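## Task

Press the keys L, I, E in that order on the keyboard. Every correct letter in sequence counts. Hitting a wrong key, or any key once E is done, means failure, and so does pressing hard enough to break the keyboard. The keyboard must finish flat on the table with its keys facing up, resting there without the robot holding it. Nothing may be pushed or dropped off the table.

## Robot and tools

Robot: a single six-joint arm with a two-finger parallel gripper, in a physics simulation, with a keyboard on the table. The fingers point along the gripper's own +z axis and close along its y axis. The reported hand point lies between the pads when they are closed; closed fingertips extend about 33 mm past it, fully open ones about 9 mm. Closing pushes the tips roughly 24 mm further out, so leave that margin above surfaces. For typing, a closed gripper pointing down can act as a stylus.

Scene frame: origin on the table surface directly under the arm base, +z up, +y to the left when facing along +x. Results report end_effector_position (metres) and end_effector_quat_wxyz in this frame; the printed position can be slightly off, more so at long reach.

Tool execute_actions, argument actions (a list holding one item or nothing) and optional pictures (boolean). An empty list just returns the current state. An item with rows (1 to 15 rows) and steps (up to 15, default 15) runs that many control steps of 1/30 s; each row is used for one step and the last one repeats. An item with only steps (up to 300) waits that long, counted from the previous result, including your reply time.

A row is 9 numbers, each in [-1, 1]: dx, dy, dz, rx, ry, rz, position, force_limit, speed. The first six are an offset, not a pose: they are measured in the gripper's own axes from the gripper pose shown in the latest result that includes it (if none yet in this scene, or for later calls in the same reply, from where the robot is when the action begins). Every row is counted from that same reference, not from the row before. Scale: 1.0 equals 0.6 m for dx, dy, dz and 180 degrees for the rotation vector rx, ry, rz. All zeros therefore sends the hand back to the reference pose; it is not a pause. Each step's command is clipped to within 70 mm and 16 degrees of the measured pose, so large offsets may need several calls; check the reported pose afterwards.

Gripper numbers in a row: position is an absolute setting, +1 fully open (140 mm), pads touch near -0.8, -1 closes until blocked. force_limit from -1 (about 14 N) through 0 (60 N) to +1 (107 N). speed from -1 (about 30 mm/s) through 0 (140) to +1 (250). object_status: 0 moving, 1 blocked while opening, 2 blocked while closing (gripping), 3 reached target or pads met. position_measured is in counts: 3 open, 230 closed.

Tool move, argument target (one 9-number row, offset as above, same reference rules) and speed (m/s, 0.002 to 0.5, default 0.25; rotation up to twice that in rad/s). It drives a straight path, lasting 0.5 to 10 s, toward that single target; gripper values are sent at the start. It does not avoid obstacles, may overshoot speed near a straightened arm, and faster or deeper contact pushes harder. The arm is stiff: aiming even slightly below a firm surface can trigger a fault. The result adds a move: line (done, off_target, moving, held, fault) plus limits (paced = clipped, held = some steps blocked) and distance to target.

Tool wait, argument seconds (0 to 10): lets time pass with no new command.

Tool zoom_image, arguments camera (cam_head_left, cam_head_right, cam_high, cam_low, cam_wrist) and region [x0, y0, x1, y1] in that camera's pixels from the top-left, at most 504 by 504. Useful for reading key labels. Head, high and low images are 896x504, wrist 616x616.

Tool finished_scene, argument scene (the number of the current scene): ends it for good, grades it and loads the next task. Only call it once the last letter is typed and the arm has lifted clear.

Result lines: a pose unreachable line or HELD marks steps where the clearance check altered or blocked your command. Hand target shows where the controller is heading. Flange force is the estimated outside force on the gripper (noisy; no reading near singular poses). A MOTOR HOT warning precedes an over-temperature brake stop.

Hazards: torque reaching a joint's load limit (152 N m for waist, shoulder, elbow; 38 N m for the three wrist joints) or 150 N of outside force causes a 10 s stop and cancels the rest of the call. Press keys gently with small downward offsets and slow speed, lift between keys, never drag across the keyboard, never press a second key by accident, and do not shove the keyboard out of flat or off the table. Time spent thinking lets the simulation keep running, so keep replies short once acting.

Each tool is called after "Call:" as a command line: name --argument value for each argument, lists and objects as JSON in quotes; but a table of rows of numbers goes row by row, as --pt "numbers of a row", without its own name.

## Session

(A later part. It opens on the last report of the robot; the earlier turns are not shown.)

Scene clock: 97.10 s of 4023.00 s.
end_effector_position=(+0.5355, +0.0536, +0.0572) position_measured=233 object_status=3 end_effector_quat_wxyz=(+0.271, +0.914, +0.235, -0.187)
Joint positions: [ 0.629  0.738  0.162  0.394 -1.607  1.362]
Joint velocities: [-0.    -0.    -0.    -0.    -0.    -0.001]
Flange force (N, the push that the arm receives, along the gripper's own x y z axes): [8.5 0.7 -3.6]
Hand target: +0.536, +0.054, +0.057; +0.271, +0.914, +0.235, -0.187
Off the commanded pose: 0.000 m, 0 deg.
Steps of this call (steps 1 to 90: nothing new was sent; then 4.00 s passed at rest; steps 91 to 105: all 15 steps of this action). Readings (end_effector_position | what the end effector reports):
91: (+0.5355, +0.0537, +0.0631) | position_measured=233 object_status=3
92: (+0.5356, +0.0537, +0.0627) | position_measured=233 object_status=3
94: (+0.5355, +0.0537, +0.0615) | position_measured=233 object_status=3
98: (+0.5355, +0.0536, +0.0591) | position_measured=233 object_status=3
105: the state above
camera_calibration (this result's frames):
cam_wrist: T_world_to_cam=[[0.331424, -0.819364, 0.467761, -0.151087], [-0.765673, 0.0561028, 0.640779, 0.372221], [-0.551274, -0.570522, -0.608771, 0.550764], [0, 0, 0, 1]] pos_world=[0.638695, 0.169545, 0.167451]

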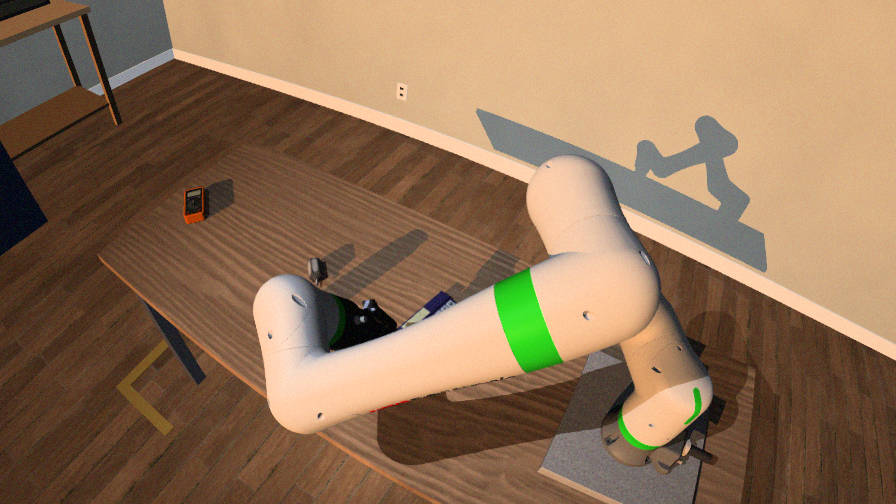

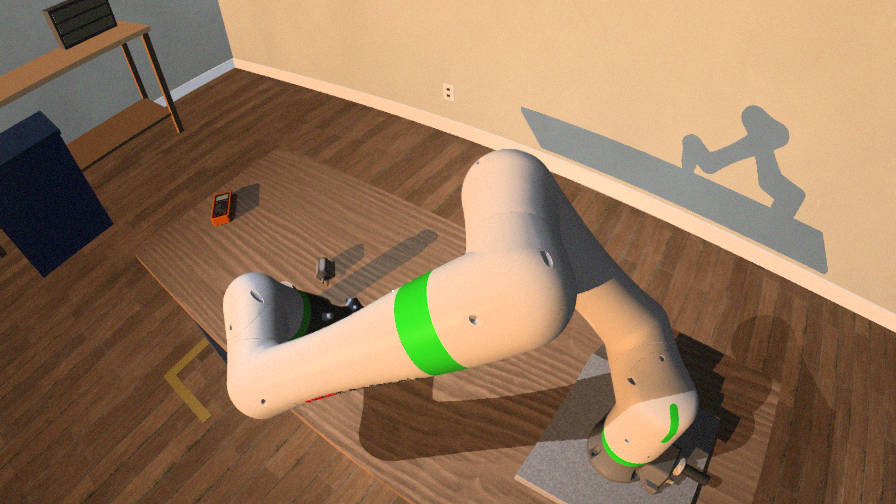

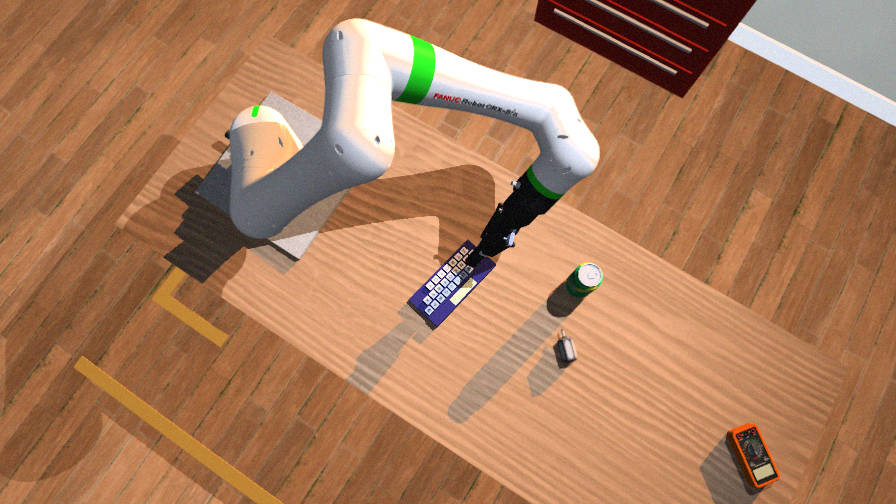

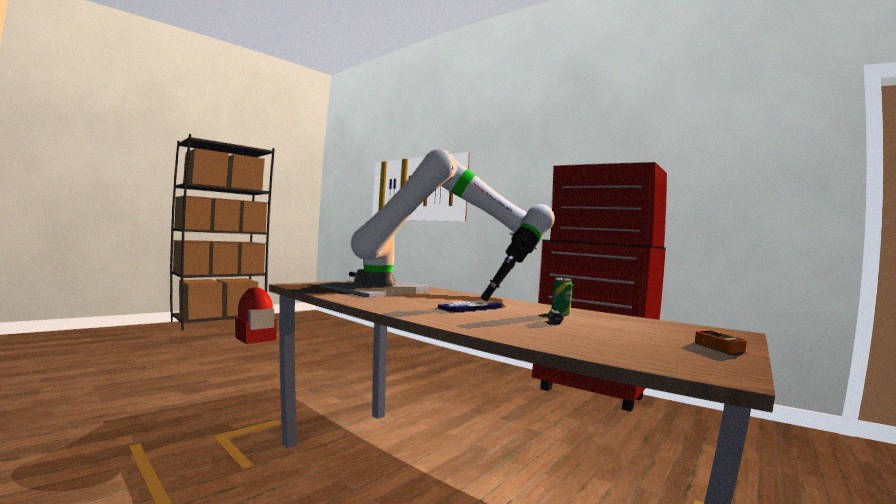

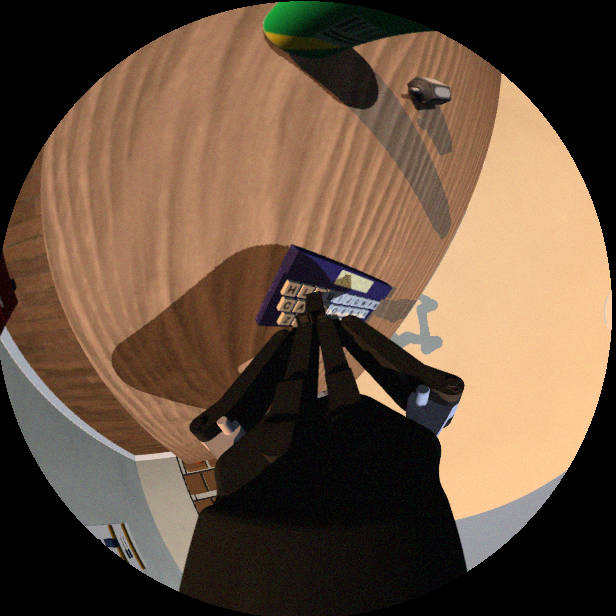

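Call:
execute_actions --actions '[{"rows": [[0.0002,-0.00017,0.00033,0,0,0,-1,0,0],[0.00039,-0.00034,0.00065,0,0,0,-1,0,0],[0.00059,-0.00051,0.00098,0,0,0,-1,0,0],[0.00078,-0.00068,0.00131,0,0,0,-1,0,0],[0.00098,-0.00085,0.00163,0,0,0,-1,0,0],[0.00117,-0.00102,0.00196,0,0,0,-1,0,0],[0.00137,-0.00119,0.00229,0,0,0,-1,0,0],[0.00156,-0.00136,0.00261,0,0,0,-1,0,0]], "steps": 12}]'

Call:
zoom_image --camera "cam_wrist" --region '[270, 250, 370, 330]'

Scene clock: 99.73 s of 4023.00 s.
end_effector_position=(+0.5355, +0.0536, +0.0552) position_measured=233 object_status=3 end_effector_quat_wxyz=(+0.271, +0.914, +0.235, -0.187)
Joint positions: [ 0.629  0.74   0.16   0.394 -1.603  1.361]
Joint velocities: [ 0.001  0.    -0.     0.     0.    -0.001]
Flange force (N, the push that the arm receives, along the gripper's own x y z axes): [8.9 -0.5 -3.9]
Hand target: +0.536, +0.054, +0.055; +0.271, +0.914, +0.235, -0.187
Off the commanded pose: 0.000 m, 0 deg.
Steps of this call (steps 1 to 67: nothing new was sent; steps 68 to 79: all 12 steps of this action). Readings (end_effector_position | what the end effector reports):
68: (+0.5355, +0.0536, +0.0571) | position_measured=233 object_status=3
69: (+0.5356, +0.0536, +0.0569) | position_measured=233 object_status=3
71: (+0.5355, +0.0536, +0.0564) | position_measured=233 object_status=3
75: (+0.5355, +0.0536, +0.0555) | position_measured=233 object_status=3
79: the state above
camera_calibration (this result's frames):
cam_wrist: T_world_to_cam=[[0.331418, -0.819367, 0.46776, -0.150149], [-0.765673, 0.0561072, 0.640779, 0.373501], [-0.551278, -0.570517, -0.608772, 0.54955], [0, 0, 0, 1]] pos_world=[0.638697, 0.169544, 0.165453]

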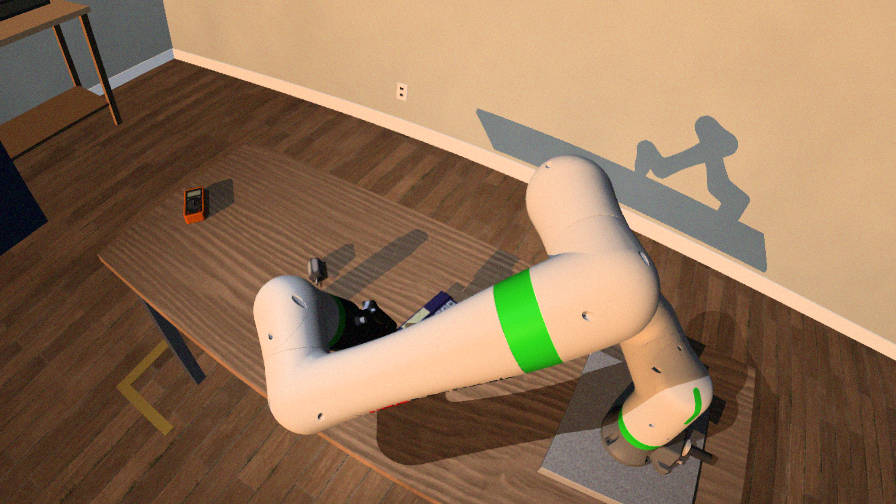

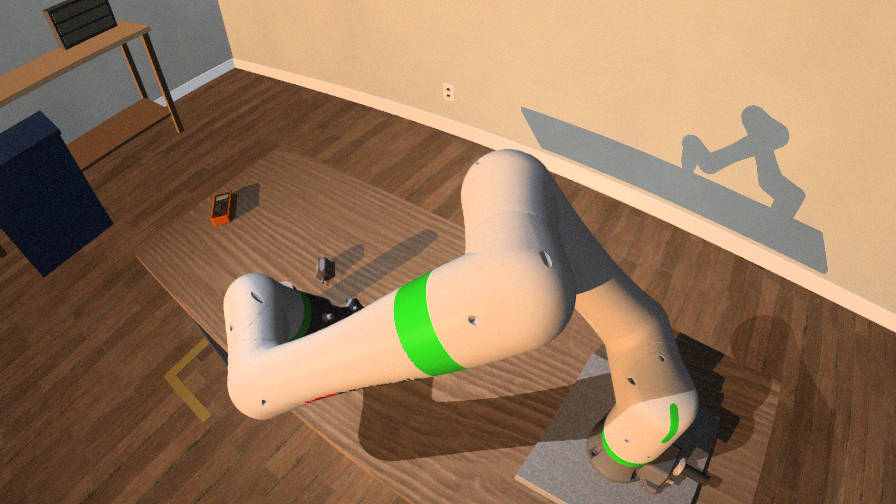

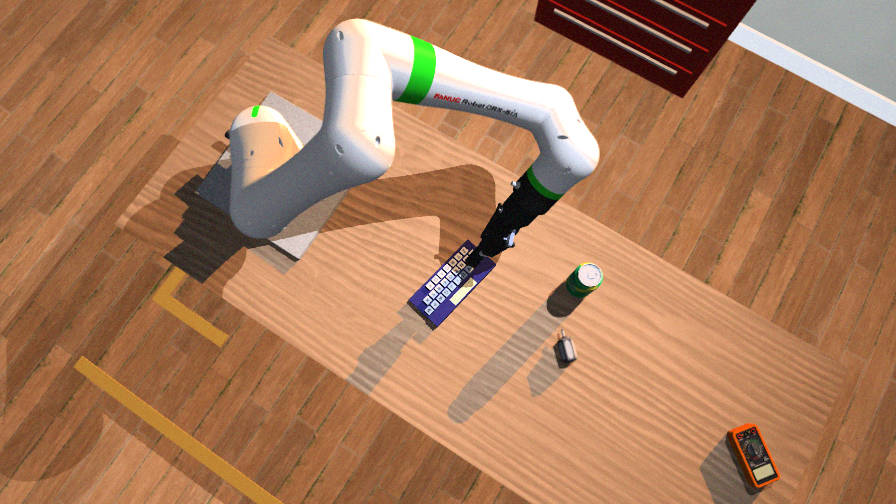

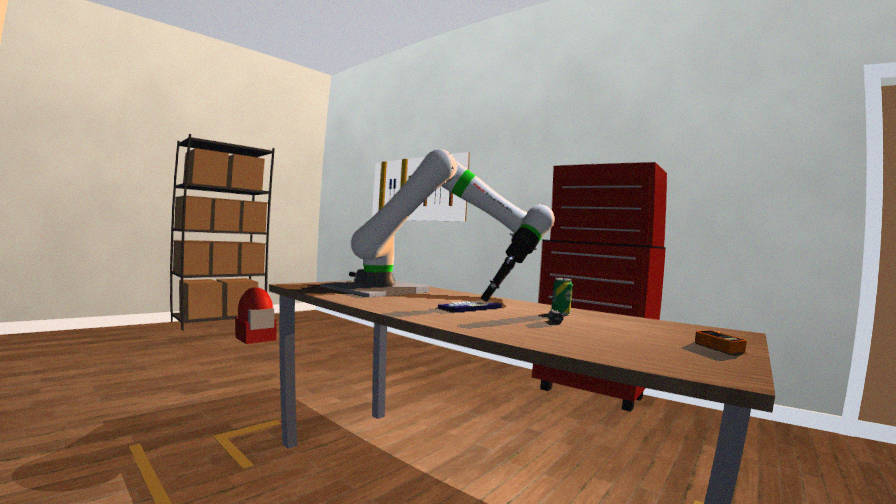

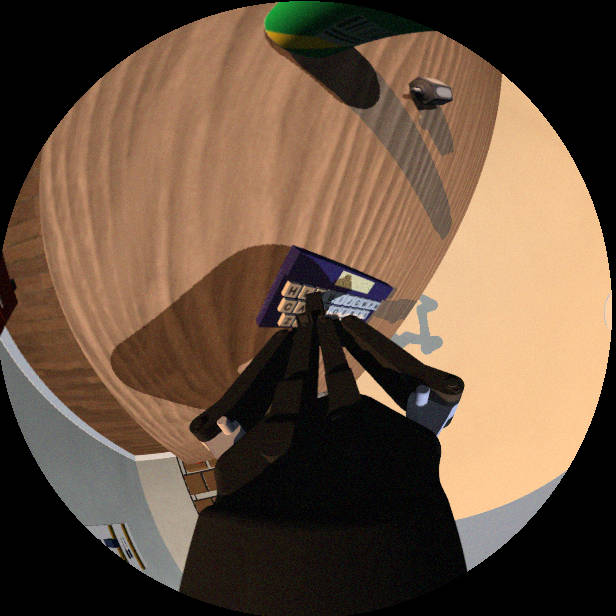

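Region (270, 250, 370, 330) of cam_wrist's 616x616 image, scaled by 5.040, with more detail than that image has; it fills the top 403 rows of this view, and the rest is white.

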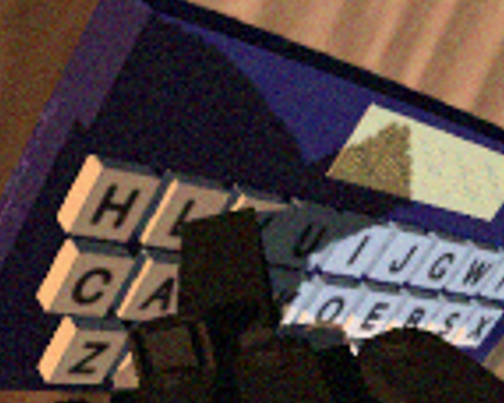

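Call:
execute_actions --actions '[{"rows": [[0.0002,-0.00017,0.00033,0,0,0,-1,0,0],[0.00039,-0.00034,0.00065,0,0,0,-1,0,0],[0.00059,-0.00051,0.00098,0,0,0,-1,0,0],[0.00078,-0.00068,0.00131,0,0,0,-1,0,0],[0.00098,-0.00085,0.00163,0,0,0,-1,0,0],[0.00117,-0.00102,0.00196,0,0,0,-1,0,0]], "steps": 10}]'

Call:
zoom_image --camera "cam_wrist" --region '[270, 250, 370, 330]'

Scene clock: 101.73 s of 4023.00 s.
end_effector_position=(+0.5355, +0.0536, +0.0537) position_measured=233 object_status=3 end_effector_quat_wxyz=(+0.271, +0.914, +0.235, -0.187)
Joint positions: [ 0.629  0.742  0.159  0.394 -1.601  1.36 ]
Joint velocities: [ 0.    -0.002 -0.    -0.002 -0.    -0.001]
Flange force (N, the push that the arm receives, along the gripper's own x y z axes): [9.1 0.0 -3.3]
Hand target: +0.536, +0.054, +0.054; +0.271, +0.914, +0.235, -0.187
Off the commanded pose: 0.000 m, 0 deg.
Steps of this call (steps 1 to 50: nothing new was sent; steps 51 to 60: all 10 steps of this action). Readings (end_effector_position | what the end effector reports):
51: (+0.5356, +0.0536, +0.0551) | position_measured=233 object_status=3
52: (+0.5356, +0.0536, +0.0549) | position_measured=233 object_status=3
54: (+0.5355, +0.0536, +0.0545) | position_measured=233 object_status=3
58: (+0.5355, +0.0536, +0.0537) | position_measured=233 object_status=3
60: the state above
camera_calibration (this result's frames):
cam_wrist: T_world_to_cam=[[0.331413, -0.819372, 0.467756, -0.149445], [-0.765671, 0.0561113, 0.64078, 0.37446], [-0.551284, -0.57051, -0.608773, 0.548639], [0, 0, 0, 1]] pos_world=[0.638697, 0.169542, 0.163954]

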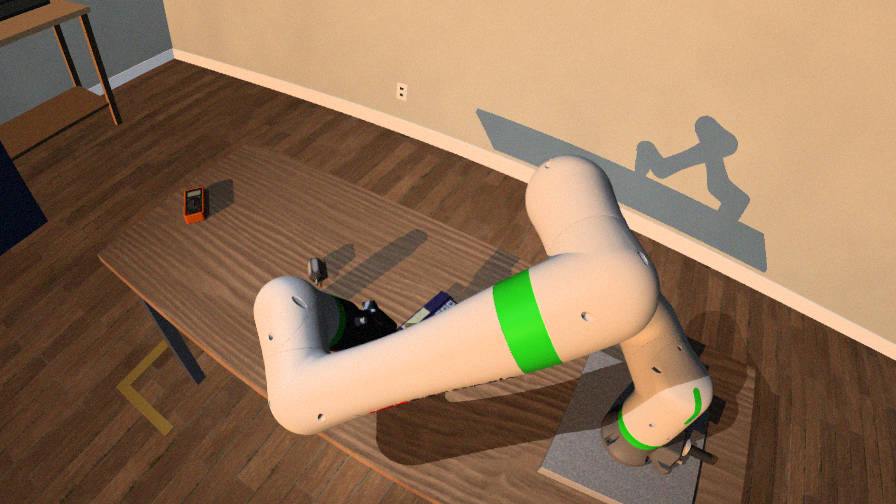

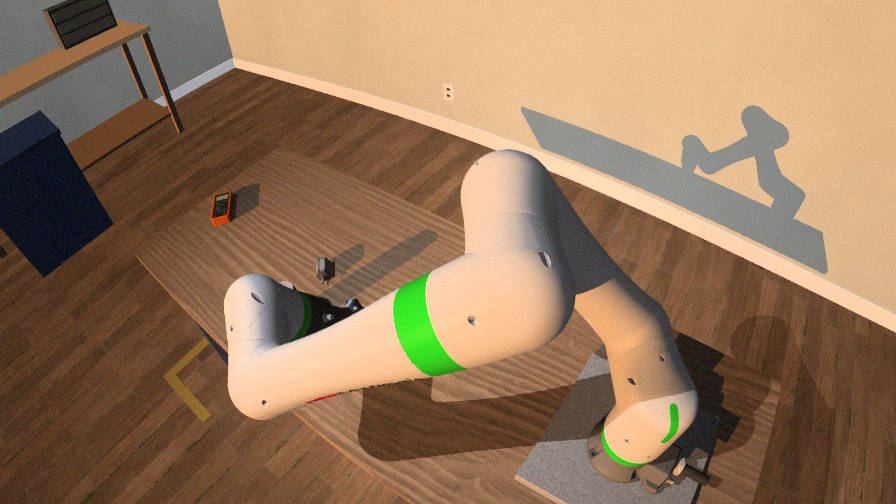

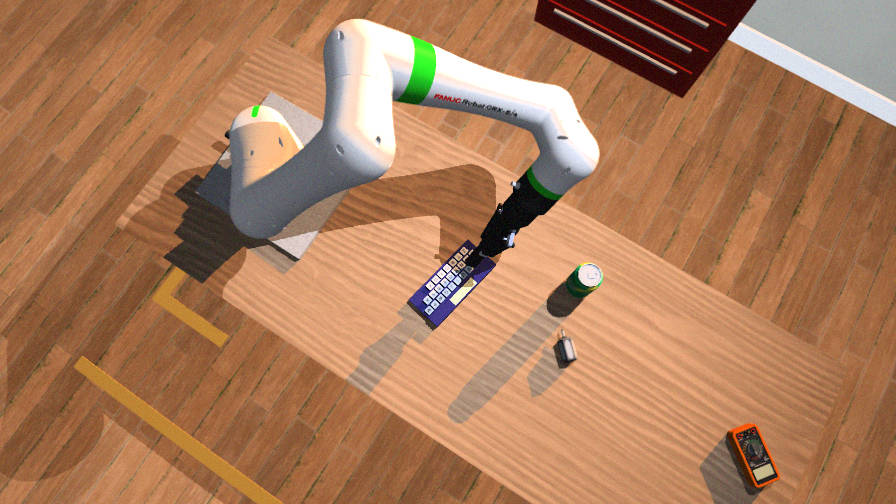

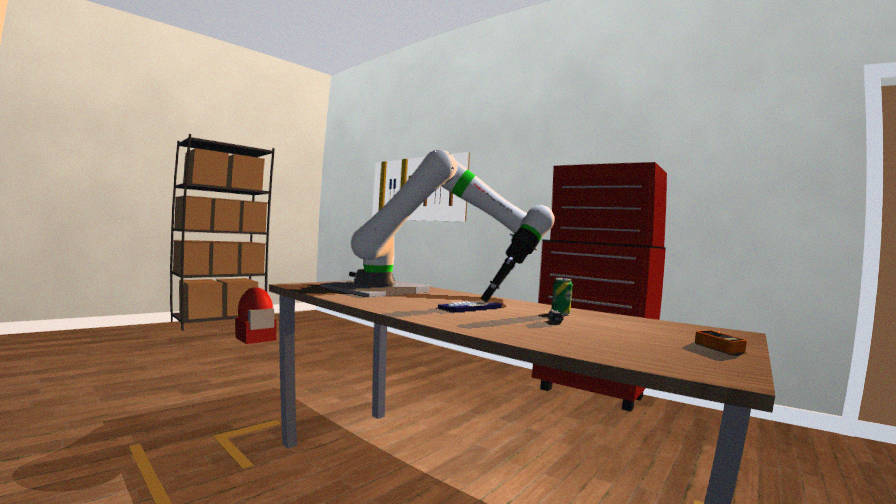

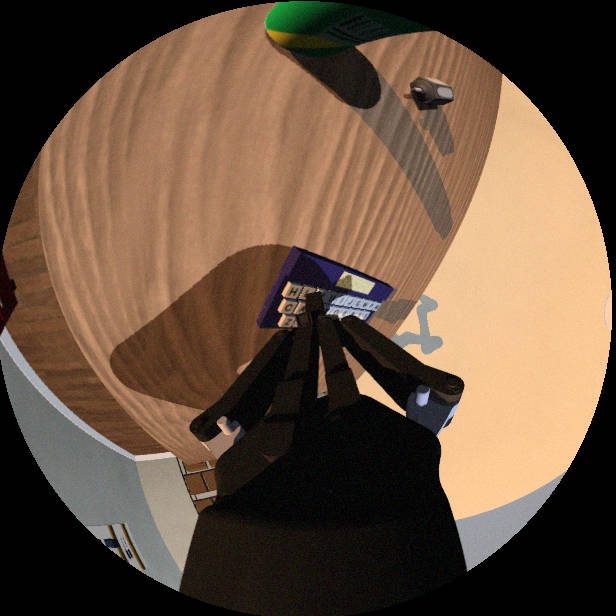

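Region (270, 250, 370, 330) of cam_wrist's 616x616 image, scaled by 5.040, with more detail than that image has; it fills the top 403 rows of this view, and the rest is white.

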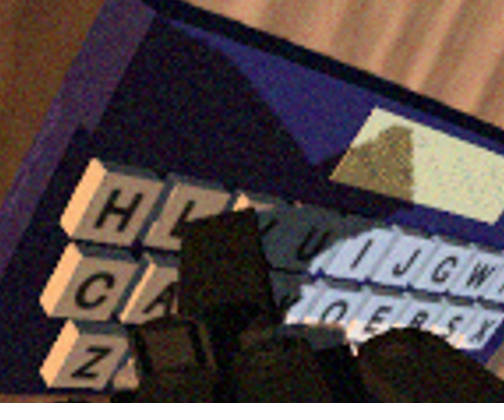

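Call:
execute_actions --actions '[{"rows": [[0.0002,-0.00017,0.00033,0,0,0,-1,0,0],[0.00039,-0.00034,0.00065,0,0,0,-1,0,0],[0.00059,-0.00051,0.00098,0,0,0,-1,0,0],[0.00078,-0.00068,0.00131,0,0,0,-1,0,0],[0.00098,-0.00085,0.00163,0,0,0,-1,0,0],[0.00117,-0.00102,0.00196,0,0,0,-1,0,0]], "steps": 10}]'

Call:
zoom_image --camera "cam_wrist" --region '[270, 250, 370, 330]'

Scene clock: 103.50 s of 4023.00 s.
end_effector_position=(+0.5355, +0.0536, +0.0522) position_measured=233 object_status=3 end_effector_quat_wxyz=(+0.271, +0.914, +0.235, -0.187)
Joint positions: [ 0.629  0.743  0.158  0.394 -1.598  1.359]
Joint velocities: [-0.001  0.001 -0.    -0.     0.    -0.   ]
Flange force (N, the push that the arm receives, along the gripper's own x y z axes): [6.6 -1.2 -3.8]
Hand target: +0.536, +0.054, +0.052; +0.271, +0.914, +0.235, -0.187
Off the commanded pose: 0.000 m, 0 deg.
Steps of this call (steps 1 to 43: nothing new was sent; steps 44 to 53: all 10 steps of this action). Readings (end_effector_position | what the end effector reports):
44: (+0.5356, +0.0536, +0.0536) | position_measured=233 object_status=3
45: (+0.5356, +0.0536, +0.0534) | position_measured=233 object_status=3
47: (+0.5355, +0.0536, +0.0530) | position_measured=233 object_status=3
51: (+0.5355, +0.0536, +0.0522) | position_measured=233 object_status=3
53: the state above
camera_calibration (this result's frames):
cam_wrist: T_world_to_cam=[[0.331407, -0.819377, 0.467751, -0.148739], [-0.765668, 0.0561152, 0.640783, 0.375418], [-0.551291, -0.570502, -0.608774, 0.547729], [0, 0, 0, 1]] pos_world=[0.638697, 0.16954, 0.162454]

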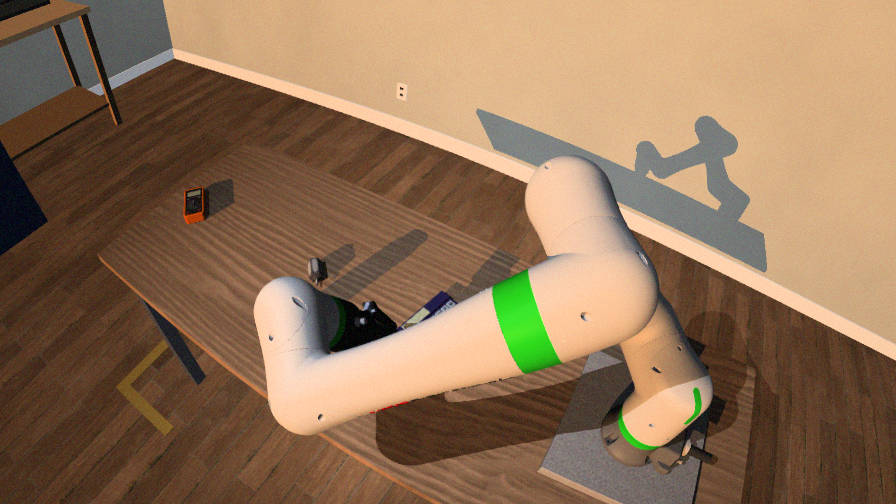

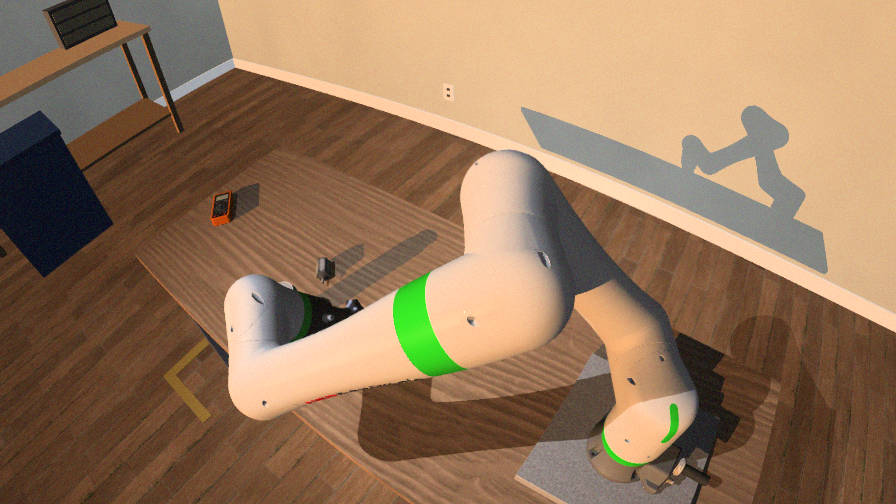

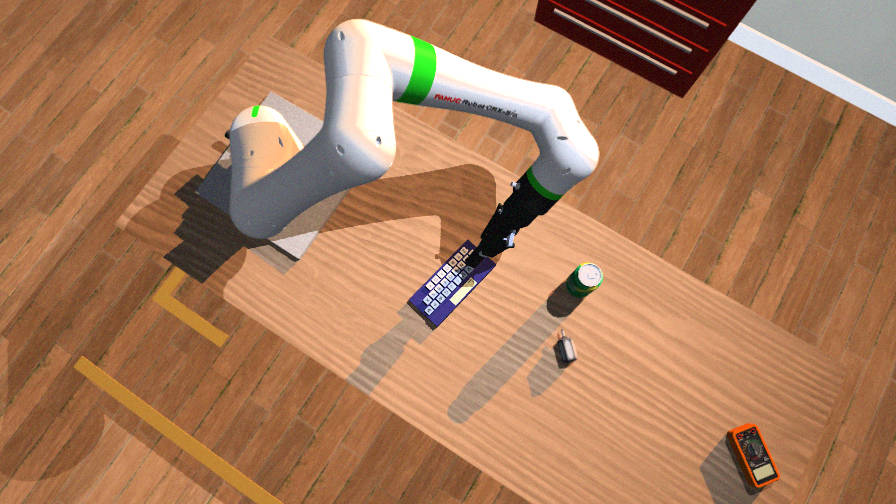

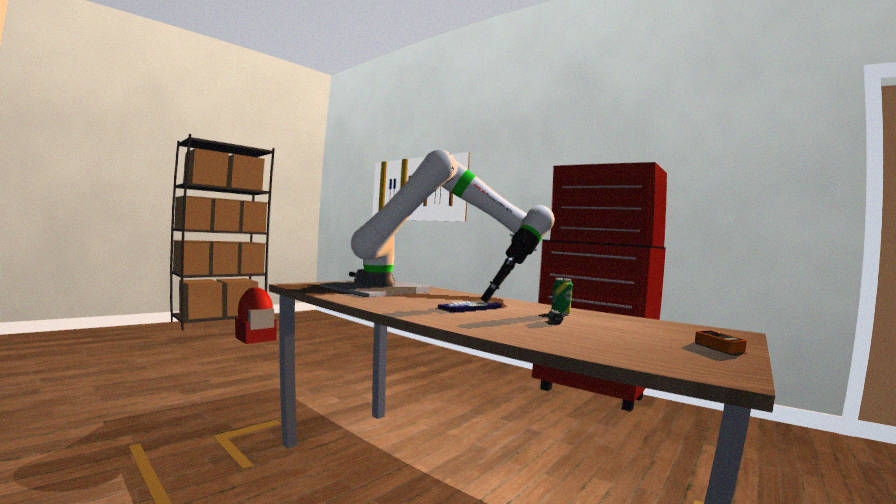

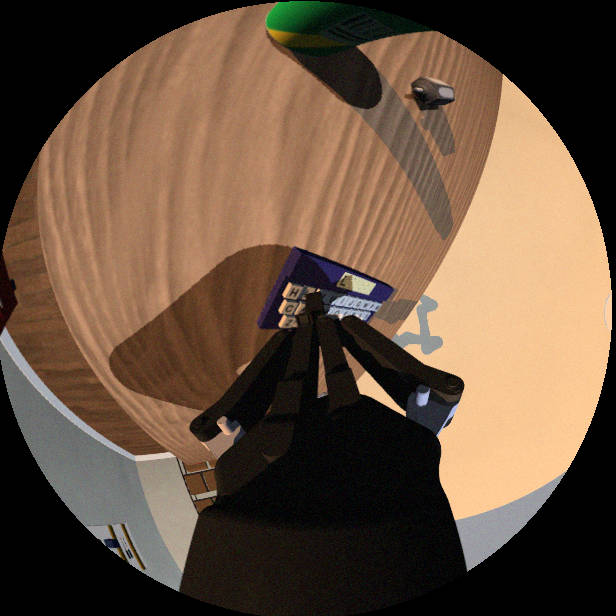

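Region (270, 250, 370, 330) of cam_wrist's 616x616 image, scaled by 5.040, with more detail than that image has; it fills the top 403 rows of this view, and the rest is white.

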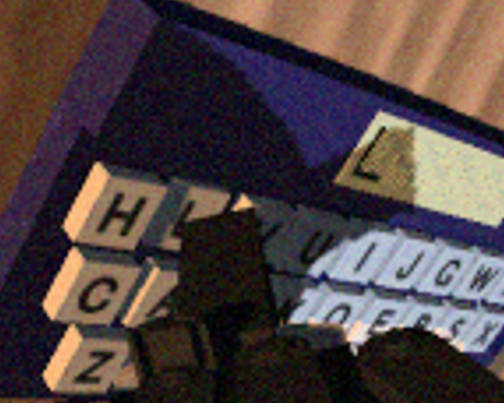

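Call:
execute_actions --actions '[{"rows": [[-0.0005,0.00043,-0.00084,0,0,0,-1,0,0],[-0.0014,0.00122,-0.00234,0,0,0,-1,0,0],[-0.0025,0.00217,-0.00418,0,0,0,-1,0,0],[-0.0037,0.00321,-0.00619,0,0,0,-1,0,0],[-0.0048,0.00417,-0.00802,0,0,0,-1,0,0],[-0.0057,0.00495,-0.00953,0,0,0,-1,0,0],[-0.00625,0.00543,-0.01045,0,0,0,-1,0,0]], "steps": 9}]' --pictures false

Call:
move --target '[-0.04899, 0.06368, 0.06237, 0, 0, 0, -1, 0, 0]' --speed 0.1

Call:
zoom_image --camera "cam_wrist" --region '[260, 240, 360, 320]'

Call:
zoom_image --camera "cam_high" --region '[410, 230, 500, 320]'

Scene clock: 107.10 s of 4023.00 s.
end_effector_position=(+0.5356, +0.0535, +0.0601) position_measured=233 object_status=3 end_effector_quat_wxyz=(+0.271, +0.914, +0.235, -0.187)
Joint positions: [ 0.629  0.735  0.164  0.394 -1.612  1.364]
Joint velocities: [ 0.    -0.002  0.001  0.    -0.005  0.002]
Flange force (N, the push that the arm receives, along the gripper's own x y z axes): [5.6 0.9 -5.4]
Hand target: +0.536, +0.054, +0.060; +0.271, +0.914, +0.235, -0.187
Off the commanded pose: 0.000 m, 0 deg.
Steps of this call (steps 1 to 90: nothing new was sent; then 0.30 s passed at rest; steps 91 to 99: all 9 steps of this action). Readings (end_effector_position | what the end effector reports):
91: (+0.5355, +0.0536, +0.0522) | position_measured=233 object_status=3
92: (+0.5355, +0.0536, +0.0524) | position_measured=233 object_status=3
94: (+0.5355, +0.0535, +0.0547) | position_measured=233 object_status=3
98: (+0.5356, +0.0535, +0.0598) | position_measured=233 object_status=3
99: the state above

Scene clock: 108.23 s of 4023.00 s.
end_effector_position=(+0.5238, -0.0063, +0.0603) position_measured=233 object_status=3 end_effector_quat_wxyz=(+0.271, +0.914, +0.235, -0.187)
Joint positions: [ 0.557  0.656  0.028  0.435 -1.536  1.395]
Joint velocities: [-0.001  0.001 -0.    -0.001  0.001  0.001]
Flange force (N, the push that the arm receives, along the gripper's own x y z axes): [8.9 1.0 -2.6]
Hand target: +0.524, -0.006, +0.060; +0.271, +0.914, +0.235, -0.187
Off the commanded pose: 0.000 m, 0 deg.
move: done
camera_calibration (this result's frames):
cam_wrist: T_world_to_cam=[[0.331149, -0.819336, 0.468006, -0.197682], [-0.765796, 0.0564046, 0.640605, 0.364661], [-0.551268, -0.570533, -0.608766, 0.512006], [0, 0, 0, 1]] pos_world=[0.626971, 0.10958, 0.170604]

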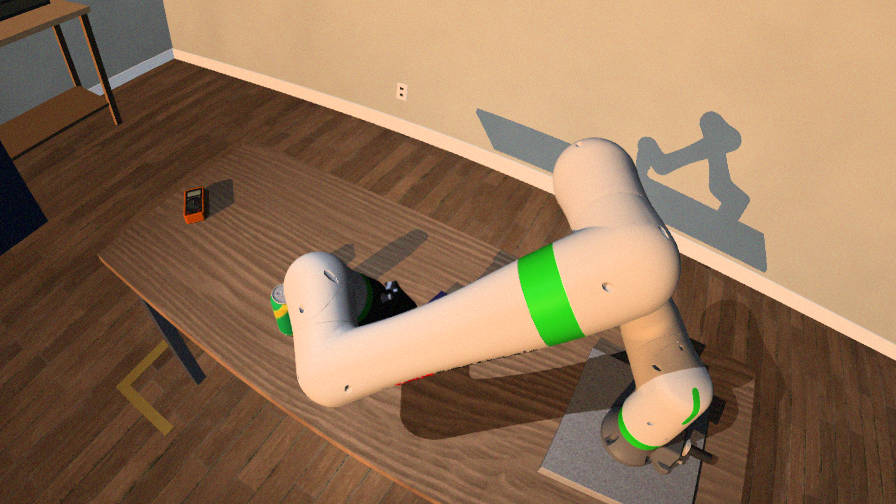

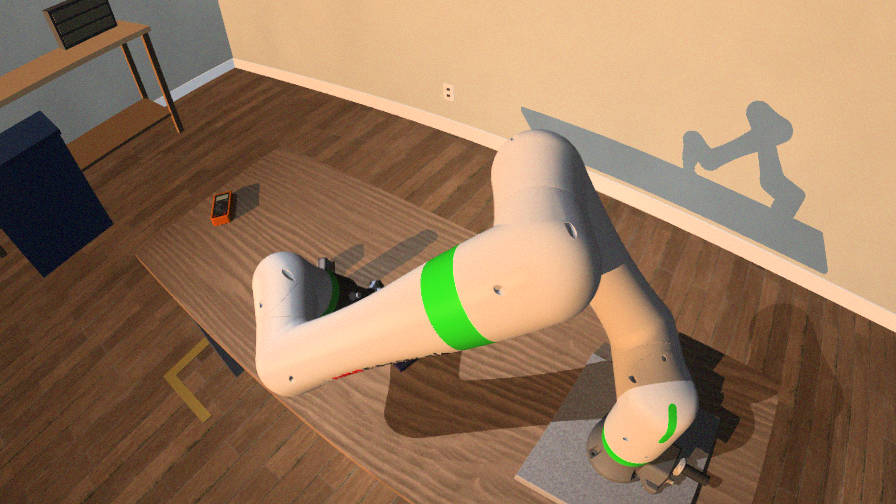

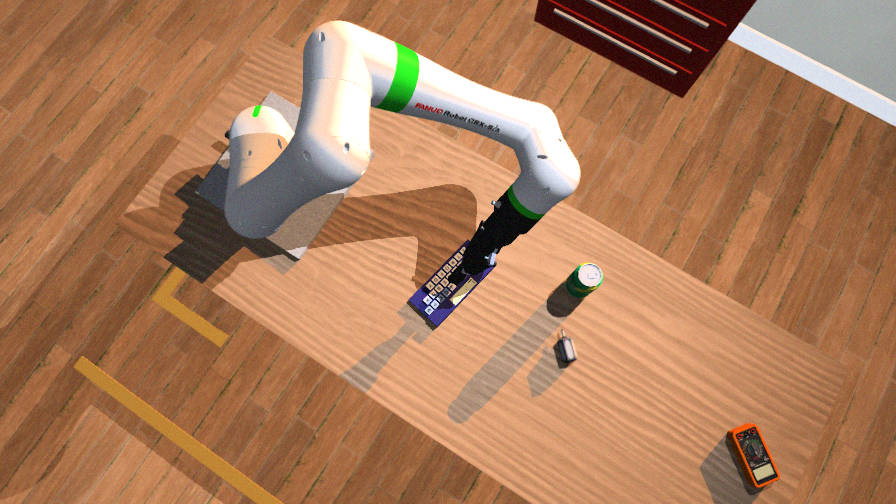

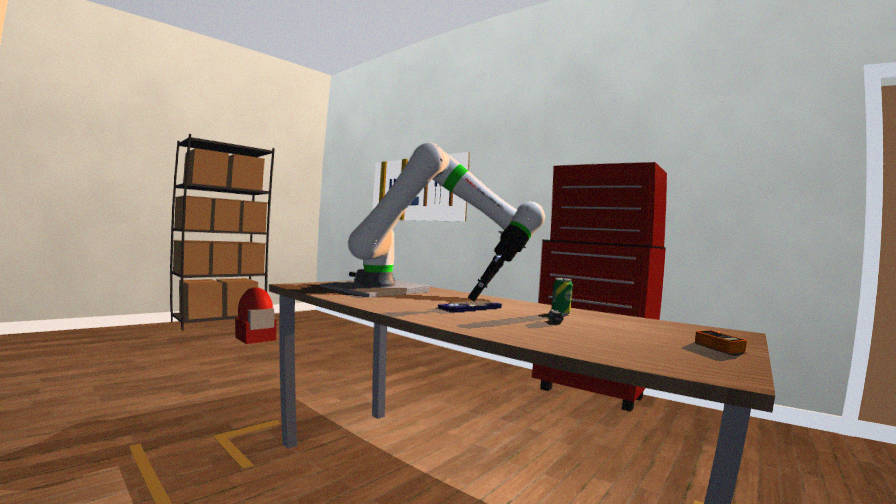

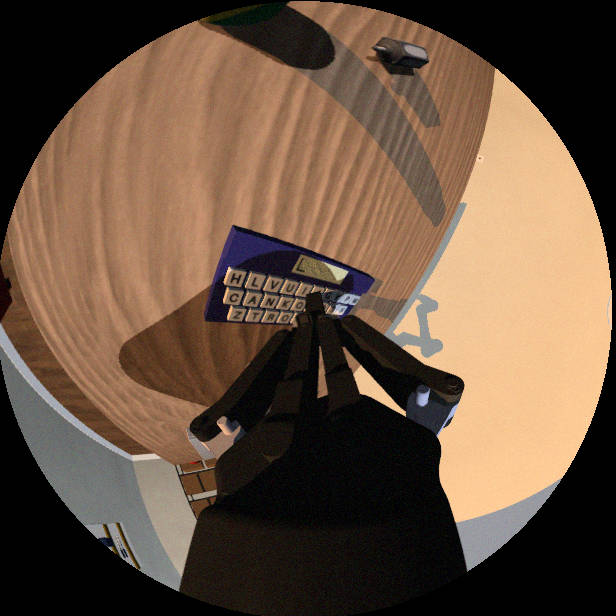

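Region (260, 240, 360, 320) of cam_wrist's 616x616 image, scaled by 5.040, with more detail than that image has; it fills the top 403 rows of this view, and the rest is white.

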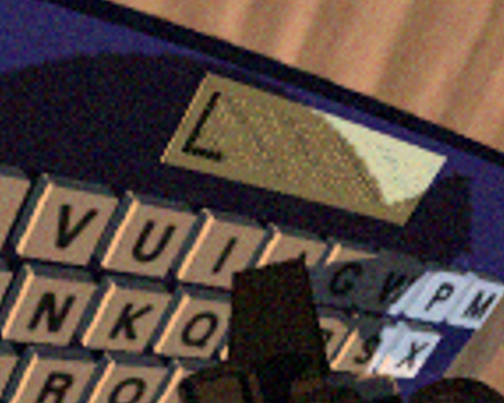

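Region (410, 230, 500, 320) of cam_high's 896x504 image, scaled by 5.600, with more detail than that image has.

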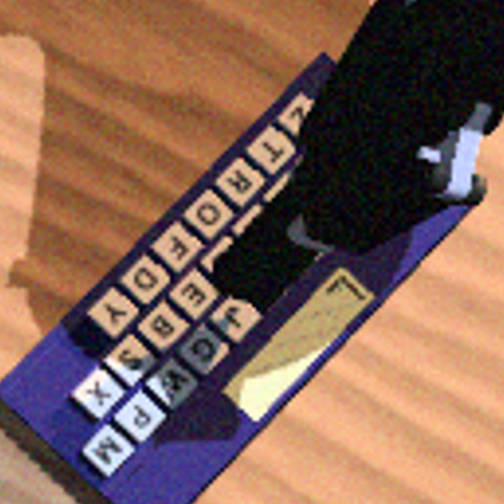

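Call:
execute_actions --actions '[{"rows": [[0.00039,-0.00034,0.00065,0,0,0,-1,0,0],[0.00094,-0.00081,0.00157,0,0,0,-1,0,0],[0.00156,-0.00136,0.00261,0,0,0,-1,0,0],[0.00219,-0.0019,0.00366,0,0,0,-1,0,0],[0.00281,-0.00244,0.0047,0,0,0,-1,0,0],[0.00336,-0.00292,0.00562,0,0,0,-1,0,0],[0.00375,-0.00326,0.00627,0,0,0,-1,0,0],[0.00406,-0.00353,0.00679,0,0,0,-1,0,0],[0.0043,-0.00373,0.00719,0,0,0,-1,0,0],[0.00453,-0.00393,0.00758,0,0,0,-1,0,0],[0.00477,-0.00414,0.00797,0,0,0,-1,0,0],[0.005,-0.00434,0.00836,0,0,0,-1,0,0],[0.00516,-0.00448,0.00862,0,0,0,-1,0,0]], "steps": 15}]'

Call:
zoom_image --camera "cam_wrist" --region '[260, 240, 360, 320]'

Scene clock: 112.40 s of 4023.00 s.
end_effector_position=(+0.5238, -0.0063, +0.0537) position_measured=233 object_status=3 end_effector_quat_wxyz=(+0.271, +0.914, +0.235, -0.187)
Joint positions: [ 0.557  0.664  0.024  0.435 -1.525  1.39 ]
Joint velocities: [-0.001  0.    -0.     0.001  0.001 -0.   ]
Flange force (N, the push that the arm receives, along the gripper's own x y z axes): [9.7 0.1 -2.3]
Hand target: +0.524, -0.006, +0.054; +0.271, +0.914, +0.235, -0.187
Off the commanded pose: 0.000 m, 0 deg.
Steps of this call (steps 1 to 90: nothing new was sent; then 0.67 s passed at rest; steps 91 to 105: all 15 steps of this action). Readings (end_effector_position | what the end effector reports):
91: (+0.5238, -0.0063, +0.0603) | position_measured=233 object_status=3
92: (+0.5239, -0.0063, +0.0601) | position_measured=233 object_status=3
94: (+0.5239, -0.0063, +0.0587) | position_measured=233 object_status=3
98: (+0.5238, -0.0063, +0.0557) | position_measured=233 object_status=3
105: the state above
camera_calibration (this result's frames):
cam_wrist: T_world_to_cam=[[0.331137, -0.81933, 0.468025, -0.194616], [-0.765802, 0.0564229, 0.640596, 0.36889], [-0.551266, -0.57054, -0.608761, 0.508001], [0, 0, 0, 1]] pos_world=[0.626985, 0.109566, 0.164027]

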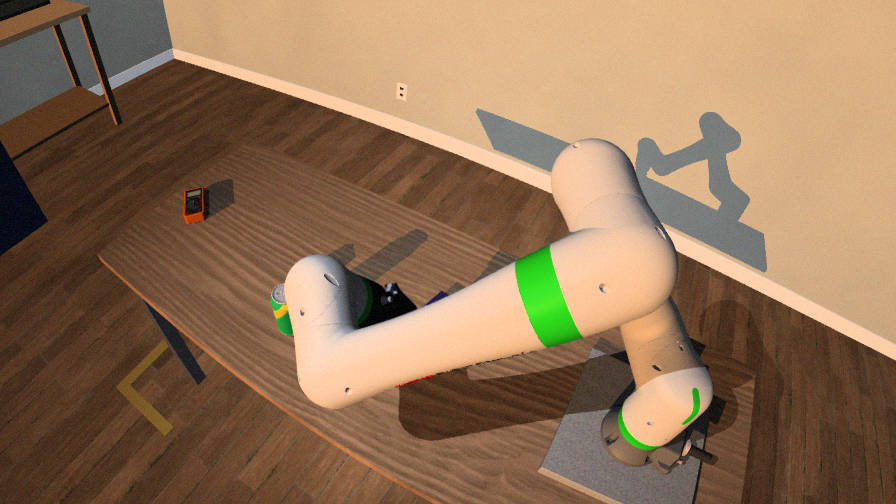

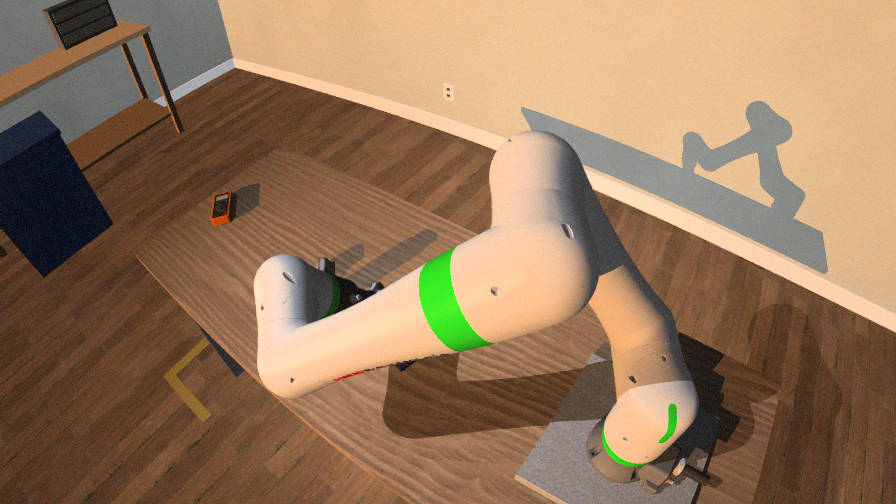

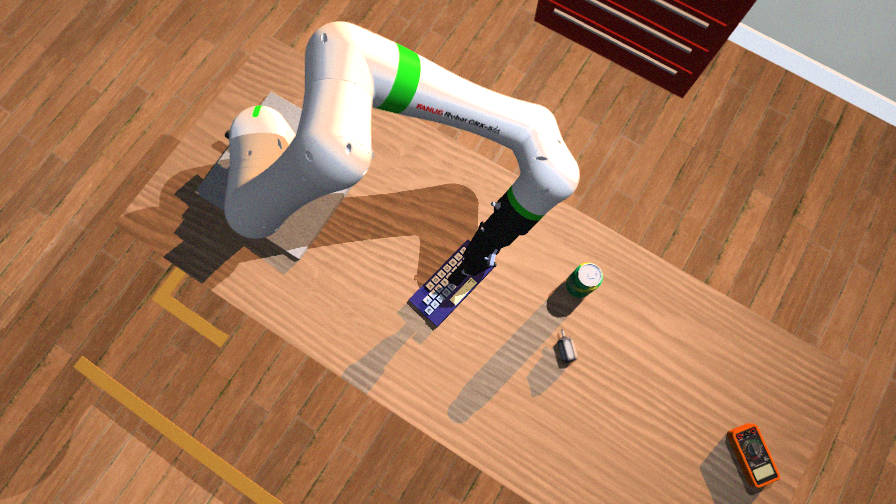

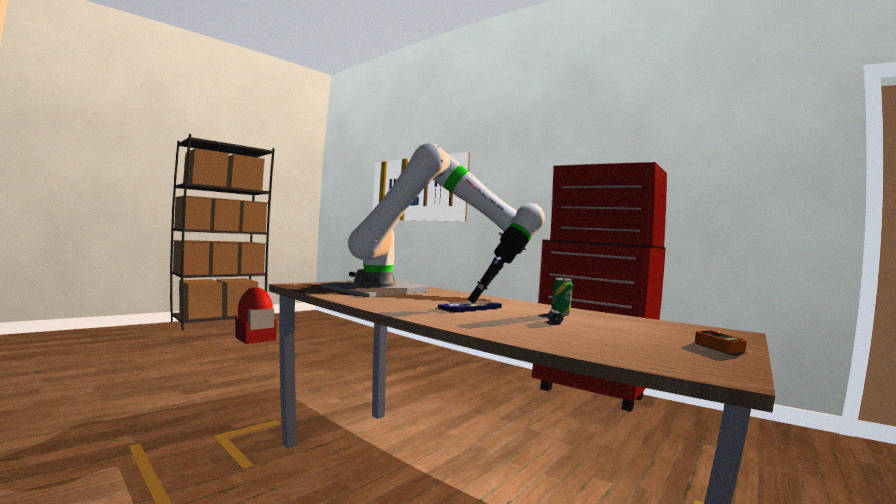

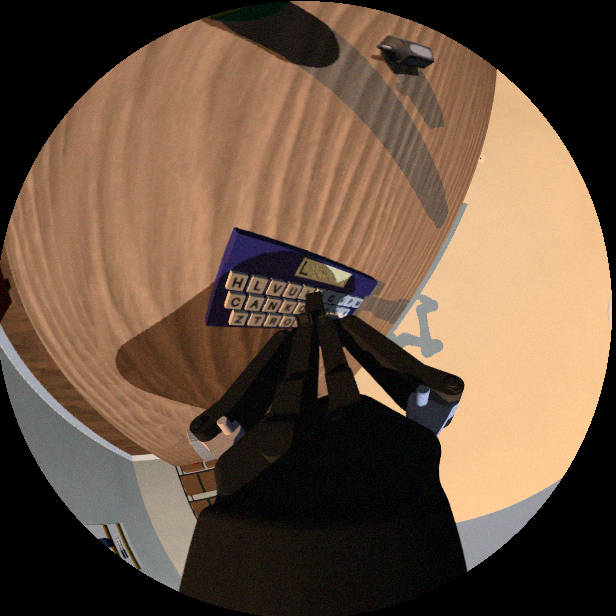

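Region (260, 240, 360, 320) of cam_wrist's 616x616 image, scaled by 5.040, with more detail than that image has; it fills the top 403 rows of this view, and the rest is white.

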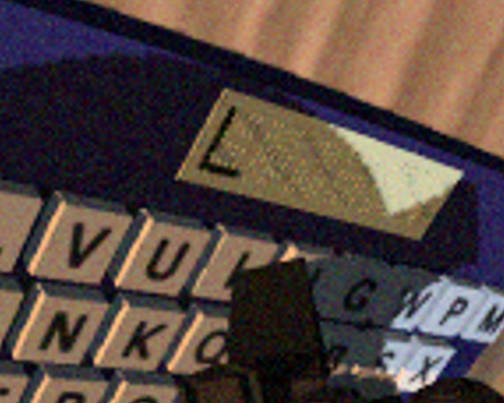

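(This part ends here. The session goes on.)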